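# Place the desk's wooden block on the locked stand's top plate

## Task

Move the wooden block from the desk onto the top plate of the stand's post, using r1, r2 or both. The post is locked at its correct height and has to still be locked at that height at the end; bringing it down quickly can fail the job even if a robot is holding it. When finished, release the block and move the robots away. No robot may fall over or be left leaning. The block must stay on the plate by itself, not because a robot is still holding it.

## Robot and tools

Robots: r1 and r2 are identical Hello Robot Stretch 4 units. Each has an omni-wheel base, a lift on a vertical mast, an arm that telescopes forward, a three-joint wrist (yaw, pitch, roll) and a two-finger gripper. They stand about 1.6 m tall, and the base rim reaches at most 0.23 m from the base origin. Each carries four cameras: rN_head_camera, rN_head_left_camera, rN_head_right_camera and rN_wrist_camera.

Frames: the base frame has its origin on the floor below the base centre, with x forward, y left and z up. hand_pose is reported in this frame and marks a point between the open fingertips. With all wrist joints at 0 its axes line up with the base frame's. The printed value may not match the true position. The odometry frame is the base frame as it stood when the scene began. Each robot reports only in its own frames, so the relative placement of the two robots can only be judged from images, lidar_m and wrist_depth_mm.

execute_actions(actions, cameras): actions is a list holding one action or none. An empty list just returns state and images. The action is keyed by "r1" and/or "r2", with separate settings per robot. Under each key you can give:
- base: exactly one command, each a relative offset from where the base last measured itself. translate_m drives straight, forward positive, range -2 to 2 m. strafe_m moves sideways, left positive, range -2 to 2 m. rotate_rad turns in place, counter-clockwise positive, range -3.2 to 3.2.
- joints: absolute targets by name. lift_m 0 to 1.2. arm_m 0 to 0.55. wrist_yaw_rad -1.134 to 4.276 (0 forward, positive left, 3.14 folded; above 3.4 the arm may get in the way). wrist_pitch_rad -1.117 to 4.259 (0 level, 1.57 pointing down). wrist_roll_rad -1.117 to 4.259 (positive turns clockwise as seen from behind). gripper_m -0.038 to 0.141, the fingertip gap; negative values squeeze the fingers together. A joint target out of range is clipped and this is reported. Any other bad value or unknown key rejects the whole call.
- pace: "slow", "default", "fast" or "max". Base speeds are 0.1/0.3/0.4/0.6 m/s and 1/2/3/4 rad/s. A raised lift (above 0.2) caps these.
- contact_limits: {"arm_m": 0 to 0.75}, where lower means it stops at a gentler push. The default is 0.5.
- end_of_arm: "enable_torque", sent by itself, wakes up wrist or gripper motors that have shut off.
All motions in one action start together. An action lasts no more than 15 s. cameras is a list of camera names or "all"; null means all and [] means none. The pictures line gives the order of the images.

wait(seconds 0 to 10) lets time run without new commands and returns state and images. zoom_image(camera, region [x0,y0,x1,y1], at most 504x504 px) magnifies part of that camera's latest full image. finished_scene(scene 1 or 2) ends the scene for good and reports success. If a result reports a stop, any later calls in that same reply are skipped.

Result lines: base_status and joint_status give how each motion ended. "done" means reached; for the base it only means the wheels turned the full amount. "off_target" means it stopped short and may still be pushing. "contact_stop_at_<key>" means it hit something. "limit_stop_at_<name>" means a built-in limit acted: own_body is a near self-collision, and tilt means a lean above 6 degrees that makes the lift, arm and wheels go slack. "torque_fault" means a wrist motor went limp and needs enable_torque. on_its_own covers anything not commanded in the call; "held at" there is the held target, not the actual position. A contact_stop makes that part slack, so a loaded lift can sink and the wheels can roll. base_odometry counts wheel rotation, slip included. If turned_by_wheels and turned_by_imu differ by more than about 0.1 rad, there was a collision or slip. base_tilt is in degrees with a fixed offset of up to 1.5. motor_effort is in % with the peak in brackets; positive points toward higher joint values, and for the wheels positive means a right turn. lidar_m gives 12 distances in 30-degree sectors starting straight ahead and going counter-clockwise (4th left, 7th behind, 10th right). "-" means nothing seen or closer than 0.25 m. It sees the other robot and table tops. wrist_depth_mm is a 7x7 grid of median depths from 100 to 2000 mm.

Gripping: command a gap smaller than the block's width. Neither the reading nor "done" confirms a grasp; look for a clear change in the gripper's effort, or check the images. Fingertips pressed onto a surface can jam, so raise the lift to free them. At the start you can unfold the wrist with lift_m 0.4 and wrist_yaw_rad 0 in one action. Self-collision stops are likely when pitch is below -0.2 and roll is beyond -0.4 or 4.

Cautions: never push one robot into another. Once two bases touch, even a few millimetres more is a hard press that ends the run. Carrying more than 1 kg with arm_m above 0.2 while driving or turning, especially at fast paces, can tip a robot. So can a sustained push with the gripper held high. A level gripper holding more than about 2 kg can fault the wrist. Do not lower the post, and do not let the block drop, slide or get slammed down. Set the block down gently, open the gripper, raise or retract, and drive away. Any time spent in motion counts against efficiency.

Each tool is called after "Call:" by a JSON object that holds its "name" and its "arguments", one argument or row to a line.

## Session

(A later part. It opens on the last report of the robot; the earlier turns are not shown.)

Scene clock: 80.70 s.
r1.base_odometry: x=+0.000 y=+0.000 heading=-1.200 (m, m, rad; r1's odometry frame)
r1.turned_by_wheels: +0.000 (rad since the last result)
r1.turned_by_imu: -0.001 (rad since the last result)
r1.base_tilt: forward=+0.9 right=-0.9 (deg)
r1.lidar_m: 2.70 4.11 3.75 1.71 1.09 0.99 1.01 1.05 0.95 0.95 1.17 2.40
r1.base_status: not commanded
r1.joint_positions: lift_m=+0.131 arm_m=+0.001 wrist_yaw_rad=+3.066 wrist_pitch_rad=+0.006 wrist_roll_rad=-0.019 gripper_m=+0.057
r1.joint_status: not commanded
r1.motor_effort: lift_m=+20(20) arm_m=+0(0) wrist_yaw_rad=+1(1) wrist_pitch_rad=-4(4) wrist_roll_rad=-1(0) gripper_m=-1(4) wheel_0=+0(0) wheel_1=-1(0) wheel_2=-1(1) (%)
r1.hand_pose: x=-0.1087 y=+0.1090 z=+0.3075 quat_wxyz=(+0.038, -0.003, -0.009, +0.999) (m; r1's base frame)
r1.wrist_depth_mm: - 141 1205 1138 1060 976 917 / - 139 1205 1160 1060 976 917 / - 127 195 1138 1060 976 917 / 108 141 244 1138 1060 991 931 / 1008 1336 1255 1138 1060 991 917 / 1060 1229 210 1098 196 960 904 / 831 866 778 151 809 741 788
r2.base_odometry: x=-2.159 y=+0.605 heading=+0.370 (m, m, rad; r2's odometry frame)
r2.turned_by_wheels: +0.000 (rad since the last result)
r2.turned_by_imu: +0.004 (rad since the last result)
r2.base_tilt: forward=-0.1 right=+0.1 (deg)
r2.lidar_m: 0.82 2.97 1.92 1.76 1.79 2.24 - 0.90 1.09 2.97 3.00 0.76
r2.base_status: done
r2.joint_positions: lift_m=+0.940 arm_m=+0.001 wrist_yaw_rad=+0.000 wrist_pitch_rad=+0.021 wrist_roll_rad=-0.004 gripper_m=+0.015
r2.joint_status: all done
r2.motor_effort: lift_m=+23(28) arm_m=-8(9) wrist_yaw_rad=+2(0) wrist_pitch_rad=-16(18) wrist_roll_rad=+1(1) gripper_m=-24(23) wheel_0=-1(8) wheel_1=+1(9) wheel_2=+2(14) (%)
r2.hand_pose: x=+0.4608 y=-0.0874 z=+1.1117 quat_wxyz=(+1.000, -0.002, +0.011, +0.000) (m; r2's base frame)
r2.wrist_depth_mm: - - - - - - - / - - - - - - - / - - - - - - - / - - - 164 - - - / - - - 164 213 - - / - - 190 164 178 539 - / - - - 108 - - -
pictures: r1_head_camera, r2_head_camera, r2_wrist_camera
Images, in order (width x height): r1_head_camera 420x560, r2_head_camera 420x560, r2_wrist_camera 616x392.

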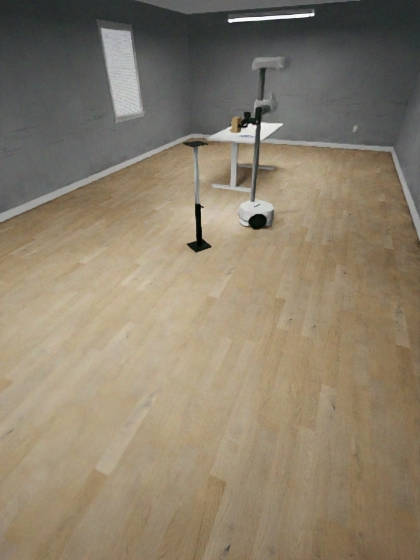

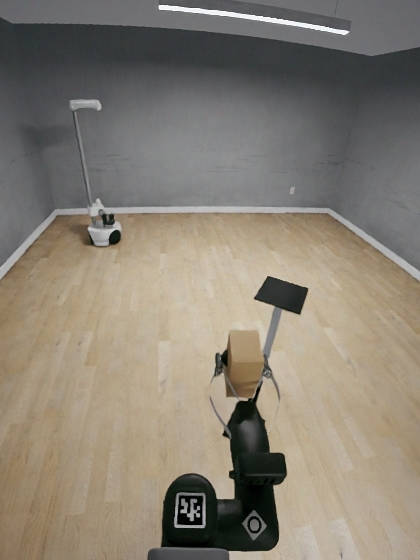

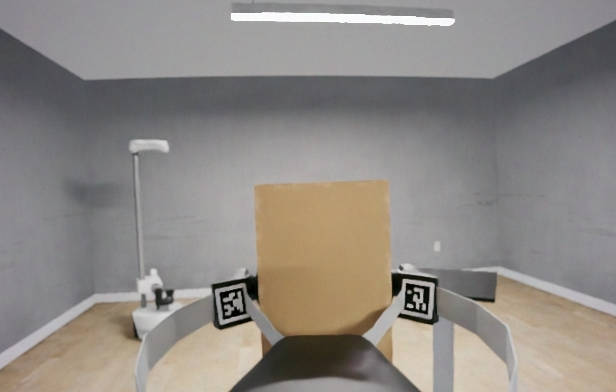

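Call:
{"name": "execute_actions", "arguments": {
  "actions": [
    {"r2":{"base":{"strafe_m":-0.185},"joints":{"arm_m":0.33}}}
  ],
  "cameras": ["r2_head_camera","r2_wrist_camera","r1_head_camera"]
}}

Call:
{"name": "zoom_image", "arguments": {
  "camera": "r2_head_camera",
  "region": [160,220,320,360]
}}

Call:
{"name": "zoom_image", "arguments": {
  "camera": "r1_head_camera",
  "region": [160,100,260,170]
}}

Scene clock: 92.07 s.
r1.base_odometry: x=+0.000 y=+0.000 heading=-1.200 (m, m, rad; r1's odometry frame)
r1.turned_by_wheels: +0.000 (rad since the last result)
r1.turned_by_imu: -0.001 (rad since the last result)
r1.base_tilt: forward=+0.9 right=-1.1 (deg)
r1.lidar_m: 2.70 4.10 3.74 1.68 1.09 0.99 1.01 1.06 0.96 0.96 1.20 2.40
r1.base_status: not commanded
r1.joint_positions: lift_m=+0.131 arm_m=+0.001 wrist_yaw_rad=+3.066 wrist_pitch_rad=+0.006 wrist_roll_rad=-0.019 gripper_m=+0.057
r1.joint_status: not commanded
r1.motor_effort: lift_m=+20(20) arm_m=+0(0) wrist_yaw_rad=+0(1) wrist_pitch_rad=-4(4) wrist_roll_rad=-1(1) gripper_m=-2(3) wheel_0=+0(0) wheel_1=-1(0) wheel_2=-1(1) (%)
r1.hand_pose: x=-0.1087 y=+0.1090 z=+0.3075 quat_wxyz=(+0.038, -0.003, -0.009, +0.999) (m; r1's base frame)
r1.wrist_depth_mm: - 141 1229 1160 1060 976 917 / - 139 1229 1160 1060 976 917 / - 127 195 1138 1060 991 917 / 108 140 242 1160 1060 991 917 / 1025 1308 1281 1138 1078 976 917 / 1060 1229 209 1098 196 960 904 / 820 866 788 152 809 741 798
r2.base_odometry: x=-2.092 y=+0.433 heading=+0.370 (m, m, rad; r2's odometry frame)
r2.turned_by_wheels: +0.000 (rad since the last result)
r2.turned_by_imu: +0.000 (rad since the last result)
r2.base_tilt: forward=-0.2 right=+0.1 (deg)
r2.lidar_m: 0.72 3.25 2.15 1.93 1.97 2.48 0.85 0.84 1.07 2.78 2.84 3.51
r2.base_status: done
r2.joint_positions: lift_m=+0.940 arm_m=+0.329 wrist_yaw_rad=+0.000 wrist_pitch_rad=+0.021 wrist_roll_rad=-0.004 gripper_m=+0.015
r2.joint_status: all done
r2.motor_effort: lift_m=+23(23) arm_m=+8(10) wrist_yaw_rad=-2(2) wrist_pitch_rad=-16(16) wrist_roll_rad=+2(3) gripper_m=-23(25) wheel_0=+0(8) wheel_1=-1(15) wheel_2=+0(1) (%)
r2.hand_pose: x=+0.7878 y=-0.0874 z=+1.1117 quat_wxyz=(+1.000, -0.002, +0.011, +0.000) (m; r2's base frame)
r2.wrist_depth_mm: - - - - - - - / - - - - - - - / - - - - - - - / - - - 163 - - - / - - - 164 213 - - / - - 189 165 178 - - / - - - 108 314 - -
pictures: r1_head_camera, r2_head_camera, r2_wrist_camera
Images, in order (width x height): r1_head_camera 420x560, r2_head_camera 420x560, r2_wrist_camera 616x392.

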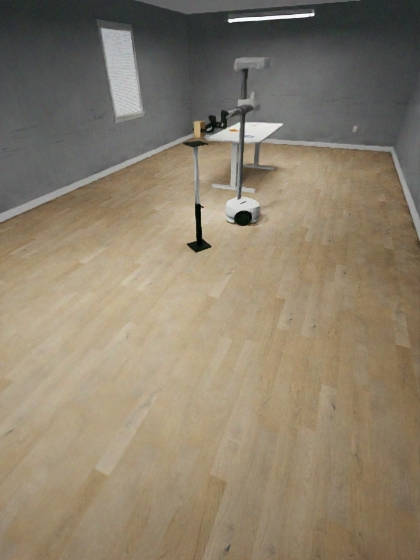

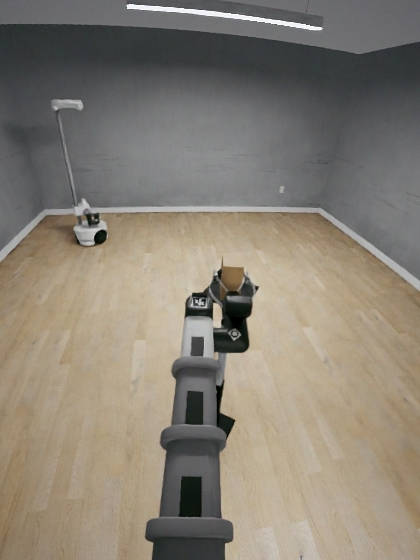

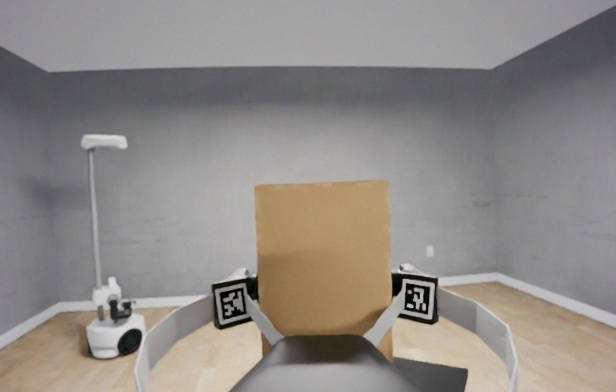

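Region (160, 220, 320, 360) of r2_head_camera's 420x560 image, scaled by 3.150, with more detail than that image has; it fills the top 441 rows of this view, and the rest is white.

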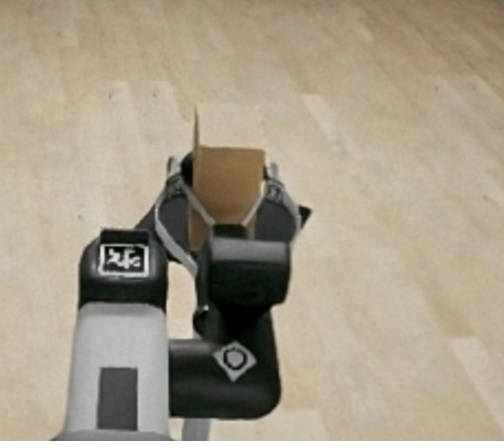

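Region (160, 100, 260, 170) of r1_head_camera's 420x560 image, scaled by 5.040, with more detail than that image has; it fills the top 353 rows of this view, and the rest is white.

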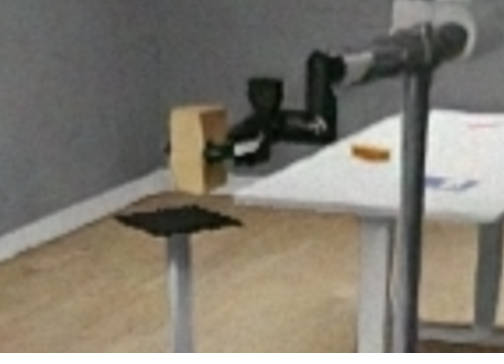

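Call:
{"name": "execute_actions", "arguments": {
  "actions": [
    {"r2":{"base":{"strafe_m":-0.008},"joints":{"arm_m":0.375,"lift_m":0.915}}}
  ],
  "cameras": ["r2_wrist_camera","r1_head_camera"]
}}

Call:
{"name": "zoom_image", "arguments": {
  "camera": "r1_head_camera",
  "region": [160,100,260,170]
}}

Scene clock: 98.53 s.
r1.base_odometry: x=+0.000 y=+0.000 heading=-1.200 (m, m, rad; r1's odometry frame)
r1.turned_by_wheels: +0.000 (rad since the last result)
r1.turned_by_imu: -0.001 (rad since the last result)
r1.base_tilt: forward=+0.8 right=-0.9 (deg)
r1.lidar_m: 2.69 4.12 3.75 1.70 1.10 0.99 1.00 1.04 0.94 0.96 1.21 2.39
r1.base_status: not commanded
r1.joint_positions: lift_m=+0.131 arm_m=+0.001 wrist_yaw_rad=+3.066 wrist_pitch_rad=+0.006 wrist_roll_rad=-0.019 gripper_m=+0.057
r1.joint_status: not commanded
r1.motor_effort: lift_m=+20(20) arm_m=+0(0) wrist_yaw_rad=+1(0) wrist_pitch_rad=-5(5) wrist_roll_rad=+0(0) gripper_m=-3(2) wheel_0=+0(0) wheel_1=+0(0) wheel_2=-1(0) (%)
r1.hand_pose: x=-0.1087 y=+0.1090 z=+0.3075 quat_wxyz=(+0.038, -0.003, -0.009, +0.999) (m; r1's base frame)
r1.wrist_depth_mm: - 141 1229 1138 1060 991 931 / - 138 1205 1138 1060 976 931 / - 127 195 1160 1060 991 917 / 108 141 244 1118 1060 976 917 / 1025 1336 1281 1138 1060 976 917 / 1078 1255 210 1118 195 960 917 / 831 854 778 151 809 741 788
r2.base_odometry: x=-2.089 y=+0.425 heading=+0.370 (m, m, rad; r2's odometry frame)
r2.turned_by_wheels: +0.000 (rad since the last result)
r2.turned_by_imu: +0.000 (rad since the last result)
r2.base_tilt: forward=-0.2 right=+0.1 (deg)
r2.lidar_m: 0.74 3.24 2.15 1.95 1.98 2.43 0.85 0.83 1.10 2.78 2.80 3.49
r2.base_status: done
r2.joint_positions: lift_m=+0.915 arm_m=+0.373 wrist_yaw_rad=+0.000 wrist_pitch_rad=+0.021 wrist_roll_rad=-0.004 gripper_m=+0.015
r2.joint_status: all done
r2.motor_effort: lift_m=+16(23) arm_m=+9(8) wrist_yaw_rad=+0(2) wrist_pitch_rad=-16(16) wrist_roll_rad=+2(1) gripper_m=-23(23) wheel_0=-1(8) wheel_1=+1(9) wheel_2=+0(1) (%)
r2.hand_pose: x=+0.8328 y=-0.0874 z=+1.0873 quat_wxyz=(+1.000, -0.002, +0.011, +0.000) (m; r2's base frame)
r2.wrist_depth_mm: - - - - - - - / - - - - - - - / - - - - - - - / - - - 163 - - - / - - - 164 213 - - / - - 192 165 178 - - / - - - 108 263 - -
pictures: r1_head_camera, r2_wrist_camera
Images, in order (width x height): r1_head_camera 420x560, r2_wrist_camera 616x392.

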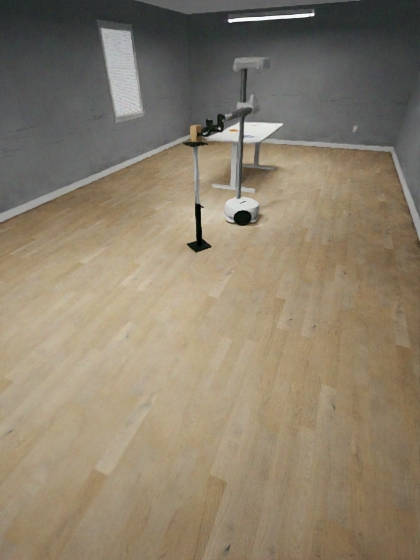

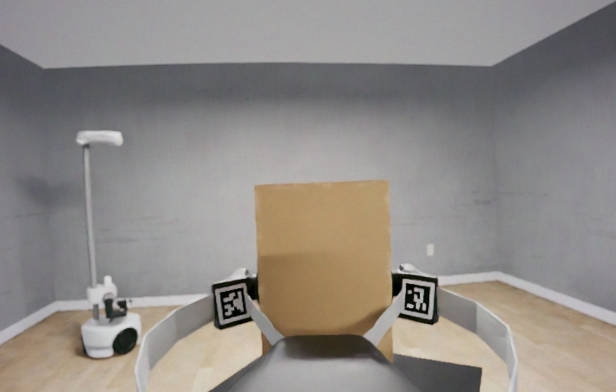

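Region (160, 100, 260, 170) of r1_head_camera's 420x560 image, scaled by 5.040, with more detail than that image has; it fills the top 353 rows of this view, and the rest is white.

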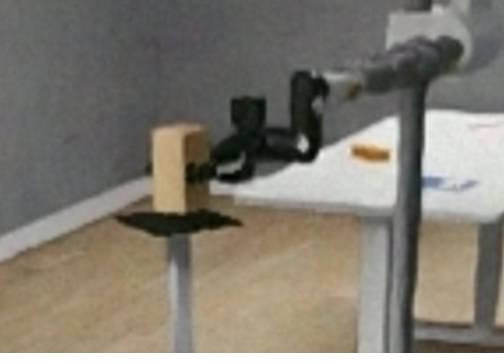

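Call:
{"name": "execute_actions", "arguments": {
  "actions": [
    {"r2":{"joints":{"lift_m":0.9},"pace":"slow"}}
  ],
  "cameras": ["r2_wrist_camera"]
}}

Scene clock: 101.27 s.
r1.base_odometry: x=+0.000 y=+0.000 heading=-1.200 (m, m, rad; r1's odometry frame)
r1.turned_by_wheels: +0.000 (rad since the last result)
r1.turned_by_imu: +0.000 (rad since the last result)
r1.base_tilt: forward=+0.8 right=-0.8 (deg)
r1.lidar_m: 2.69 4.11 3.76 1.70 1.09 0.99 1.01 1.05 0.95 0.97 1.21 2.41
r1.base_status: not commanded
r1.joint_positions: lift_m=+0.131 arm_m=+0.001 wrist_yaw_rad=+3.066 wrist_pitch_rad=+0.006 wrist_roll_rad=-0.019 gripper_m=+0.057
r1.joint_status: not commanded
r1.motor_effort: lift_m=+20(20) arm_m=+0(0) wrist_yaw_rad=+1(0) wrist_pitch_rad=-5(5) wrist_roll_rad=+0(0) gripper_m=-3(3) wheel_0=+0(0) wheel_1=+0(0) wheel_2=+0(1) (%)
r1.hand_pose: x=-0.1087 y=+0.1090 z=+0.3075 quat_wxyz=(+0.038, -0.003, -0.009, +0.999) (m; r1's base frame)
r1.wrist_depth_mm: - 141 1229 1160 1060 976 931 / - 138 1205 1160 1060 991 904 / - 127 195 1138 1060 976 917 / 108 141 243 1160 1060 976 917 / 1025 1308 1255 1160 1060 976 917 / 1060 1255 209 1118 196 976 917 / 831 866 778 152 809 732 788
r2.base_odometry: x=-2.089 y=+0.425 heading=+0.370 (m, m, rad; r2's odometry frame)
r2.turned_by_wheels: +0.000 (rad since the last result)
r2.turned_by_imu: +0.000 (rad since the last result)
r2.base_tilt: forward=-0.1 right=+0.1 (deg)
r2.lidar_m: 0.76 3.24 2.15 1.95 1.99 2.49 0.89 0.82 1.07 2.77 2.82 3.50
r2.base_status: not commanded
r2.joint_positions: lift_m=+0.900 arm_m=+0.373 wrist_yaw_rad=+0.000 wrist_pitch_rad=+0.021 wrist_roll_rad=-0.004 gripper_m=+0.015
r2.joint_status: all done
r2.motor_effort: lift_m=+15(17) arm_m=+9(9) wrist_yaw_rad=-1(1) wrist_pitch_rad=-15(16) wrist_roll_rad=+1(2) gripper_m=-22(22) wheel_0=-1(1) wheel_1=+0(1) wheel_2=+0(0) (%)
r2.hand_pose: x=+0.8328 y=-0.0874 z=+1.0724 quat_wxyz=(+1.000, -0.002, +0.011, +0.000) (m; r2's base frame)
r2.wrist_depth_mm: - - - - - - - / - - - - - - - / - - - - - - - / - - - 163 - - - / - - - 164 213 - - / - - 190 165 178 - - / - - - 108 234 246 -
pictures: r2_wrist_camera
Images, in order (width x height): r2_wrist_camera 616x392.

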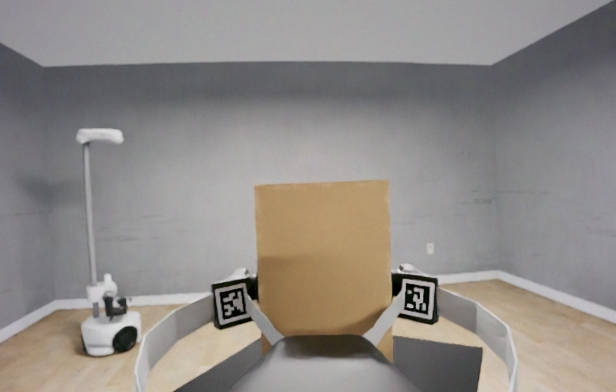

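Depth 234 matches the table grasp: in contact or nearly.

Call:
{"name": "execute_actions", "arguments": {
  "actions": [
    {"r2":{"joints":{"lift_m":0.897,"gripper_m":0.13}}}
  ],
  "cameras": ["r2_wrist_camera"]
}}

Call:
{"name": "execute_actions", "arguments": {
  "actions": [
    {"r2":{"base":{"translate_m":-0.25},"joints":{"arm_m":0},"pace":"fast"}}
  ],
  "cameras": ["r2_wrist_camera","r2_head_camera"]
}}

Scene clock: 108.47 s.
r1.base_odometry: x=+0.000 y=+0.000 heading=-1.200 (m, m, rad; r1's odometry frame)
r1.turned_by_wheels: +0.000 (rad since the last result)
r1.turned_by_imu: -0.001 (rad since the last result)
r1.base_tilt: forward=+0.9 right=-1.1 (deg)
r1.lidar_m: 2.69 4.11 3.75 1.70 1.08 0.99 1.00 1.03 0.95 0.96 1.19 2.39
r1.base_status: not commanded
r1.joint_positions: lift_m=+0.131 arm_m=+0.001 wrist_yaw_rad=+3.066 wrist_pitch_rad=+0.006 wrist_roll_rad=-0.019 gripper_m=+0.057
r1.joint_status: not commanded
r1.motor_effort: lift_m=+20(20) arm_m=+0(0) wrist_yaw_rad=+0(1) wrist_pitch_rad=-5(5) wrist_roll_rad=-1(0) gripper_m=-4(4) wheel_0=+0(0) wheel_1=+0(0) wheel_2=-1(0) (%)
r1.hand_pose: x=-0.1087 y=+0.1090 z=+0.3075 quat_wxyz=(+0.038, -0.003, -0.009, +0.999) (m; r1's base frame)
r1.wrist_depth_mm: - 142 1229 1160 1042 976 931 / - 139 1182 1160 1078 991 917 / - 126 195 1160 1060 991 917 / 108 141 244 1160 1042 976 904 / 1042 1308 1255 1160 1078 976 917 / 1078 1205 209 1118 196 960 917 / 831 866 778 152 809 741 798
r2.base_odometry: x=-2.089 y=+0.425 heading=+0.370 (m, m, rad; r2's odometry frame)
r2.turned_by_wheels: +0.000 (rad since the last result)
r2.turned_by_imu: +0.000 (rad since the last result)
r2.base_tilt: forward=-0.1 right=+0.1 (deg)
r2.lidar_m: 0.76 3.26 2.11 1.93 1.98 2.48 0.86 0.86 1.06 2.75 2.80 3.45
r2.base_status: not commanded
r2.joint_positions: lift_m=+0.897 arm_m=+0.373 wrist_yaw_rad=+0.000 wrist_pitch_rad=+0.018 wrist_roll_rad=-0.004 gripper_m=+0.130
r2.joint_status: all done
r2.motor_effort: lift_m=+14(13) arm_m=+9(8) wrist_yaw_rad=+0(1) wrist_pitch_rad=-6(16) wrist_roll_rad=+1(2) gripper_m=-1(24) wheel_0=-1(1) wheel_1=+1(0) wheel_2=+0(0) (%)
r2.hand_pose: x=+0.8328 y=-0.0875 z=+1.0704 quat_wxyz=(+1.000, -0.002, +0.009, +0.000) (m; r2's base frame)
r2.wrist_depth_mm: - - - - - - - / - - - - - - - / - - - - - - - / - - - 178 - - - / - - - 178 - - - / - - 224 178 180 - - / - - - 108 232 - -
pictures: r2_wrist_camera
Images, in order (width x height): r2_wrist_camera 616x392.

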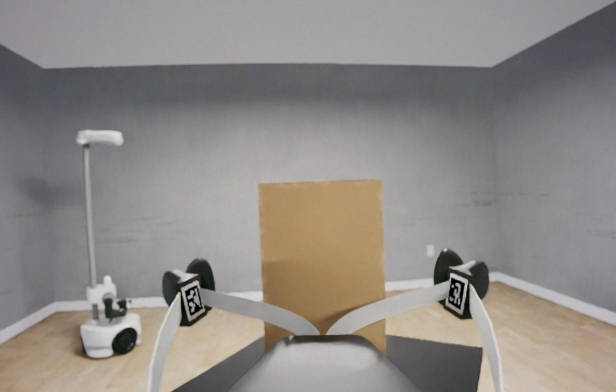

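Scene clock: 110.50 s.
r1.base_odometry: x=+0.000 y=+0.000 heading=-1.200 (m, m, rad; r1's odometry frame)
r1.turned_by_wheels: +0.000 (rad since the last result)
r1.turned_by_imu: +0.000 (rad since the last result)
r1.base_tilt: forward=+1.0 right=-1.0 (deg)
r1.lidar_m: 2.70 4.10 3.76 1.68 1.07 0.99 1.00 1.04 0.95 0.96 1.20 2.41
r1.base_status: not commanded
r1.joint_positions: lift_m=+0.131 arm_m=+0.001 wrist_yaw_rad=+3.066 wrist_pitch_rad=+0.006 wrist_roll_rad=-0.019 gripper_m=+0.057
r1.joint_status: not commanded
r1.motor_effort: lift_m=+20(20) arm_m=+0(0) wrist_yaw_rad=+1(1) wrist_pitch_rad=-5(5) wrist_roll_rad=+0(0) gripper_m=-2(3) wheel_0=+0(0) wheel_1=+0(0) wheel_2=-1(0) (%)
r1.hand_pose: x=-0.1087 y=+0.1090 z=+0.3075 quat_wxyz=(+0.038, -0.003, -0.009, +0.999) (m; r1's base frame)
r1.wrist_depth_mm: - 141 1229 1160 1060 976 917 / - 139 1229 1160 1060 976 917 / - 126 195 1182 1042 991 917 / 108 141 243 1138 1060 976 917 / 1008 1308 1229 1138 1060 991 917 / 1060 1255 210 1118 196 976 917 / 831 878 788 151 798 741 798
r2.base_odometry: x=-2.322 y=+0.335 heading=+0.369 (m, m, rad; r2's odometry frame)
r2.turned_by_wheels: +0.000 (rad since the last result)
r2.turned_by_imu: -0.001 (rad since the last result)
r2.base_tilt: forward=-0.2 right=+0.1 (deg)
r2.lidar_m: 0.96 3.24 2.07 1.90 1.93 2.40 0.89 0.59 0.75 2.79 2.85 3.53
r2.base_status: done
r2.joint_positions: lift_m=+0.897 arm_m=+0.001 wrist_yaw_rad=+0.000 wrist_pitch_rad=+0.018 wrist_roll_rad=-0.004 gripper_m=+0.130
r2.joint_status: all done
r2.motor_effort: lift_m=+15(15) arm_m=-8(10) wrist_yaw_rad=+0(1) wrist_pitch_rad=-6(7) wrist_roll_rad=+2(1) gripper_m=-3(2) wheel_0=-1(6) wheel_1=-1(9) wheel_2=-3(12) (%)
r2.hand_pose: x=+0.4608 y=-0.0875 z=+1.0704 quat_wxyz=(+1.000, -0.002, +0.009, +0.000) (m; r2's base frame)
r2.wrist_depth_mm: - - - - - - - / - - - - - - - / - - - - - - - / - - - - - - - / - - - - - - - / - - 224 - - - - / - - - 108 - - -
pictures: r2_head_camera, r2_wrist_camera
Images, in order (width x height): r2_head_camera 420x560, r2_wrist_camera 616x392.

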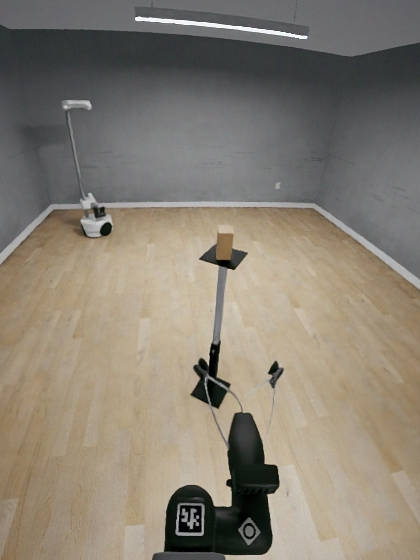

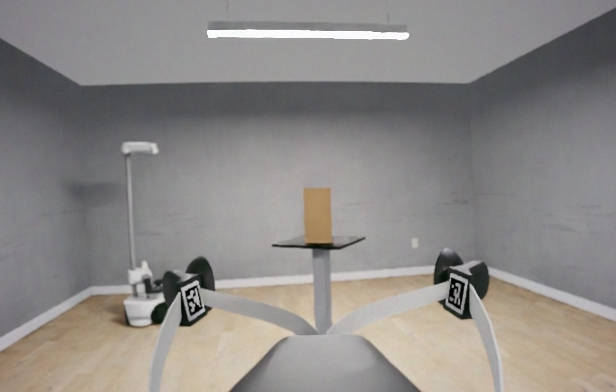

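Call:
{"name": "finished_scene", "arguments": {
  "scene": 1
}}

The scene is finished: the task was done.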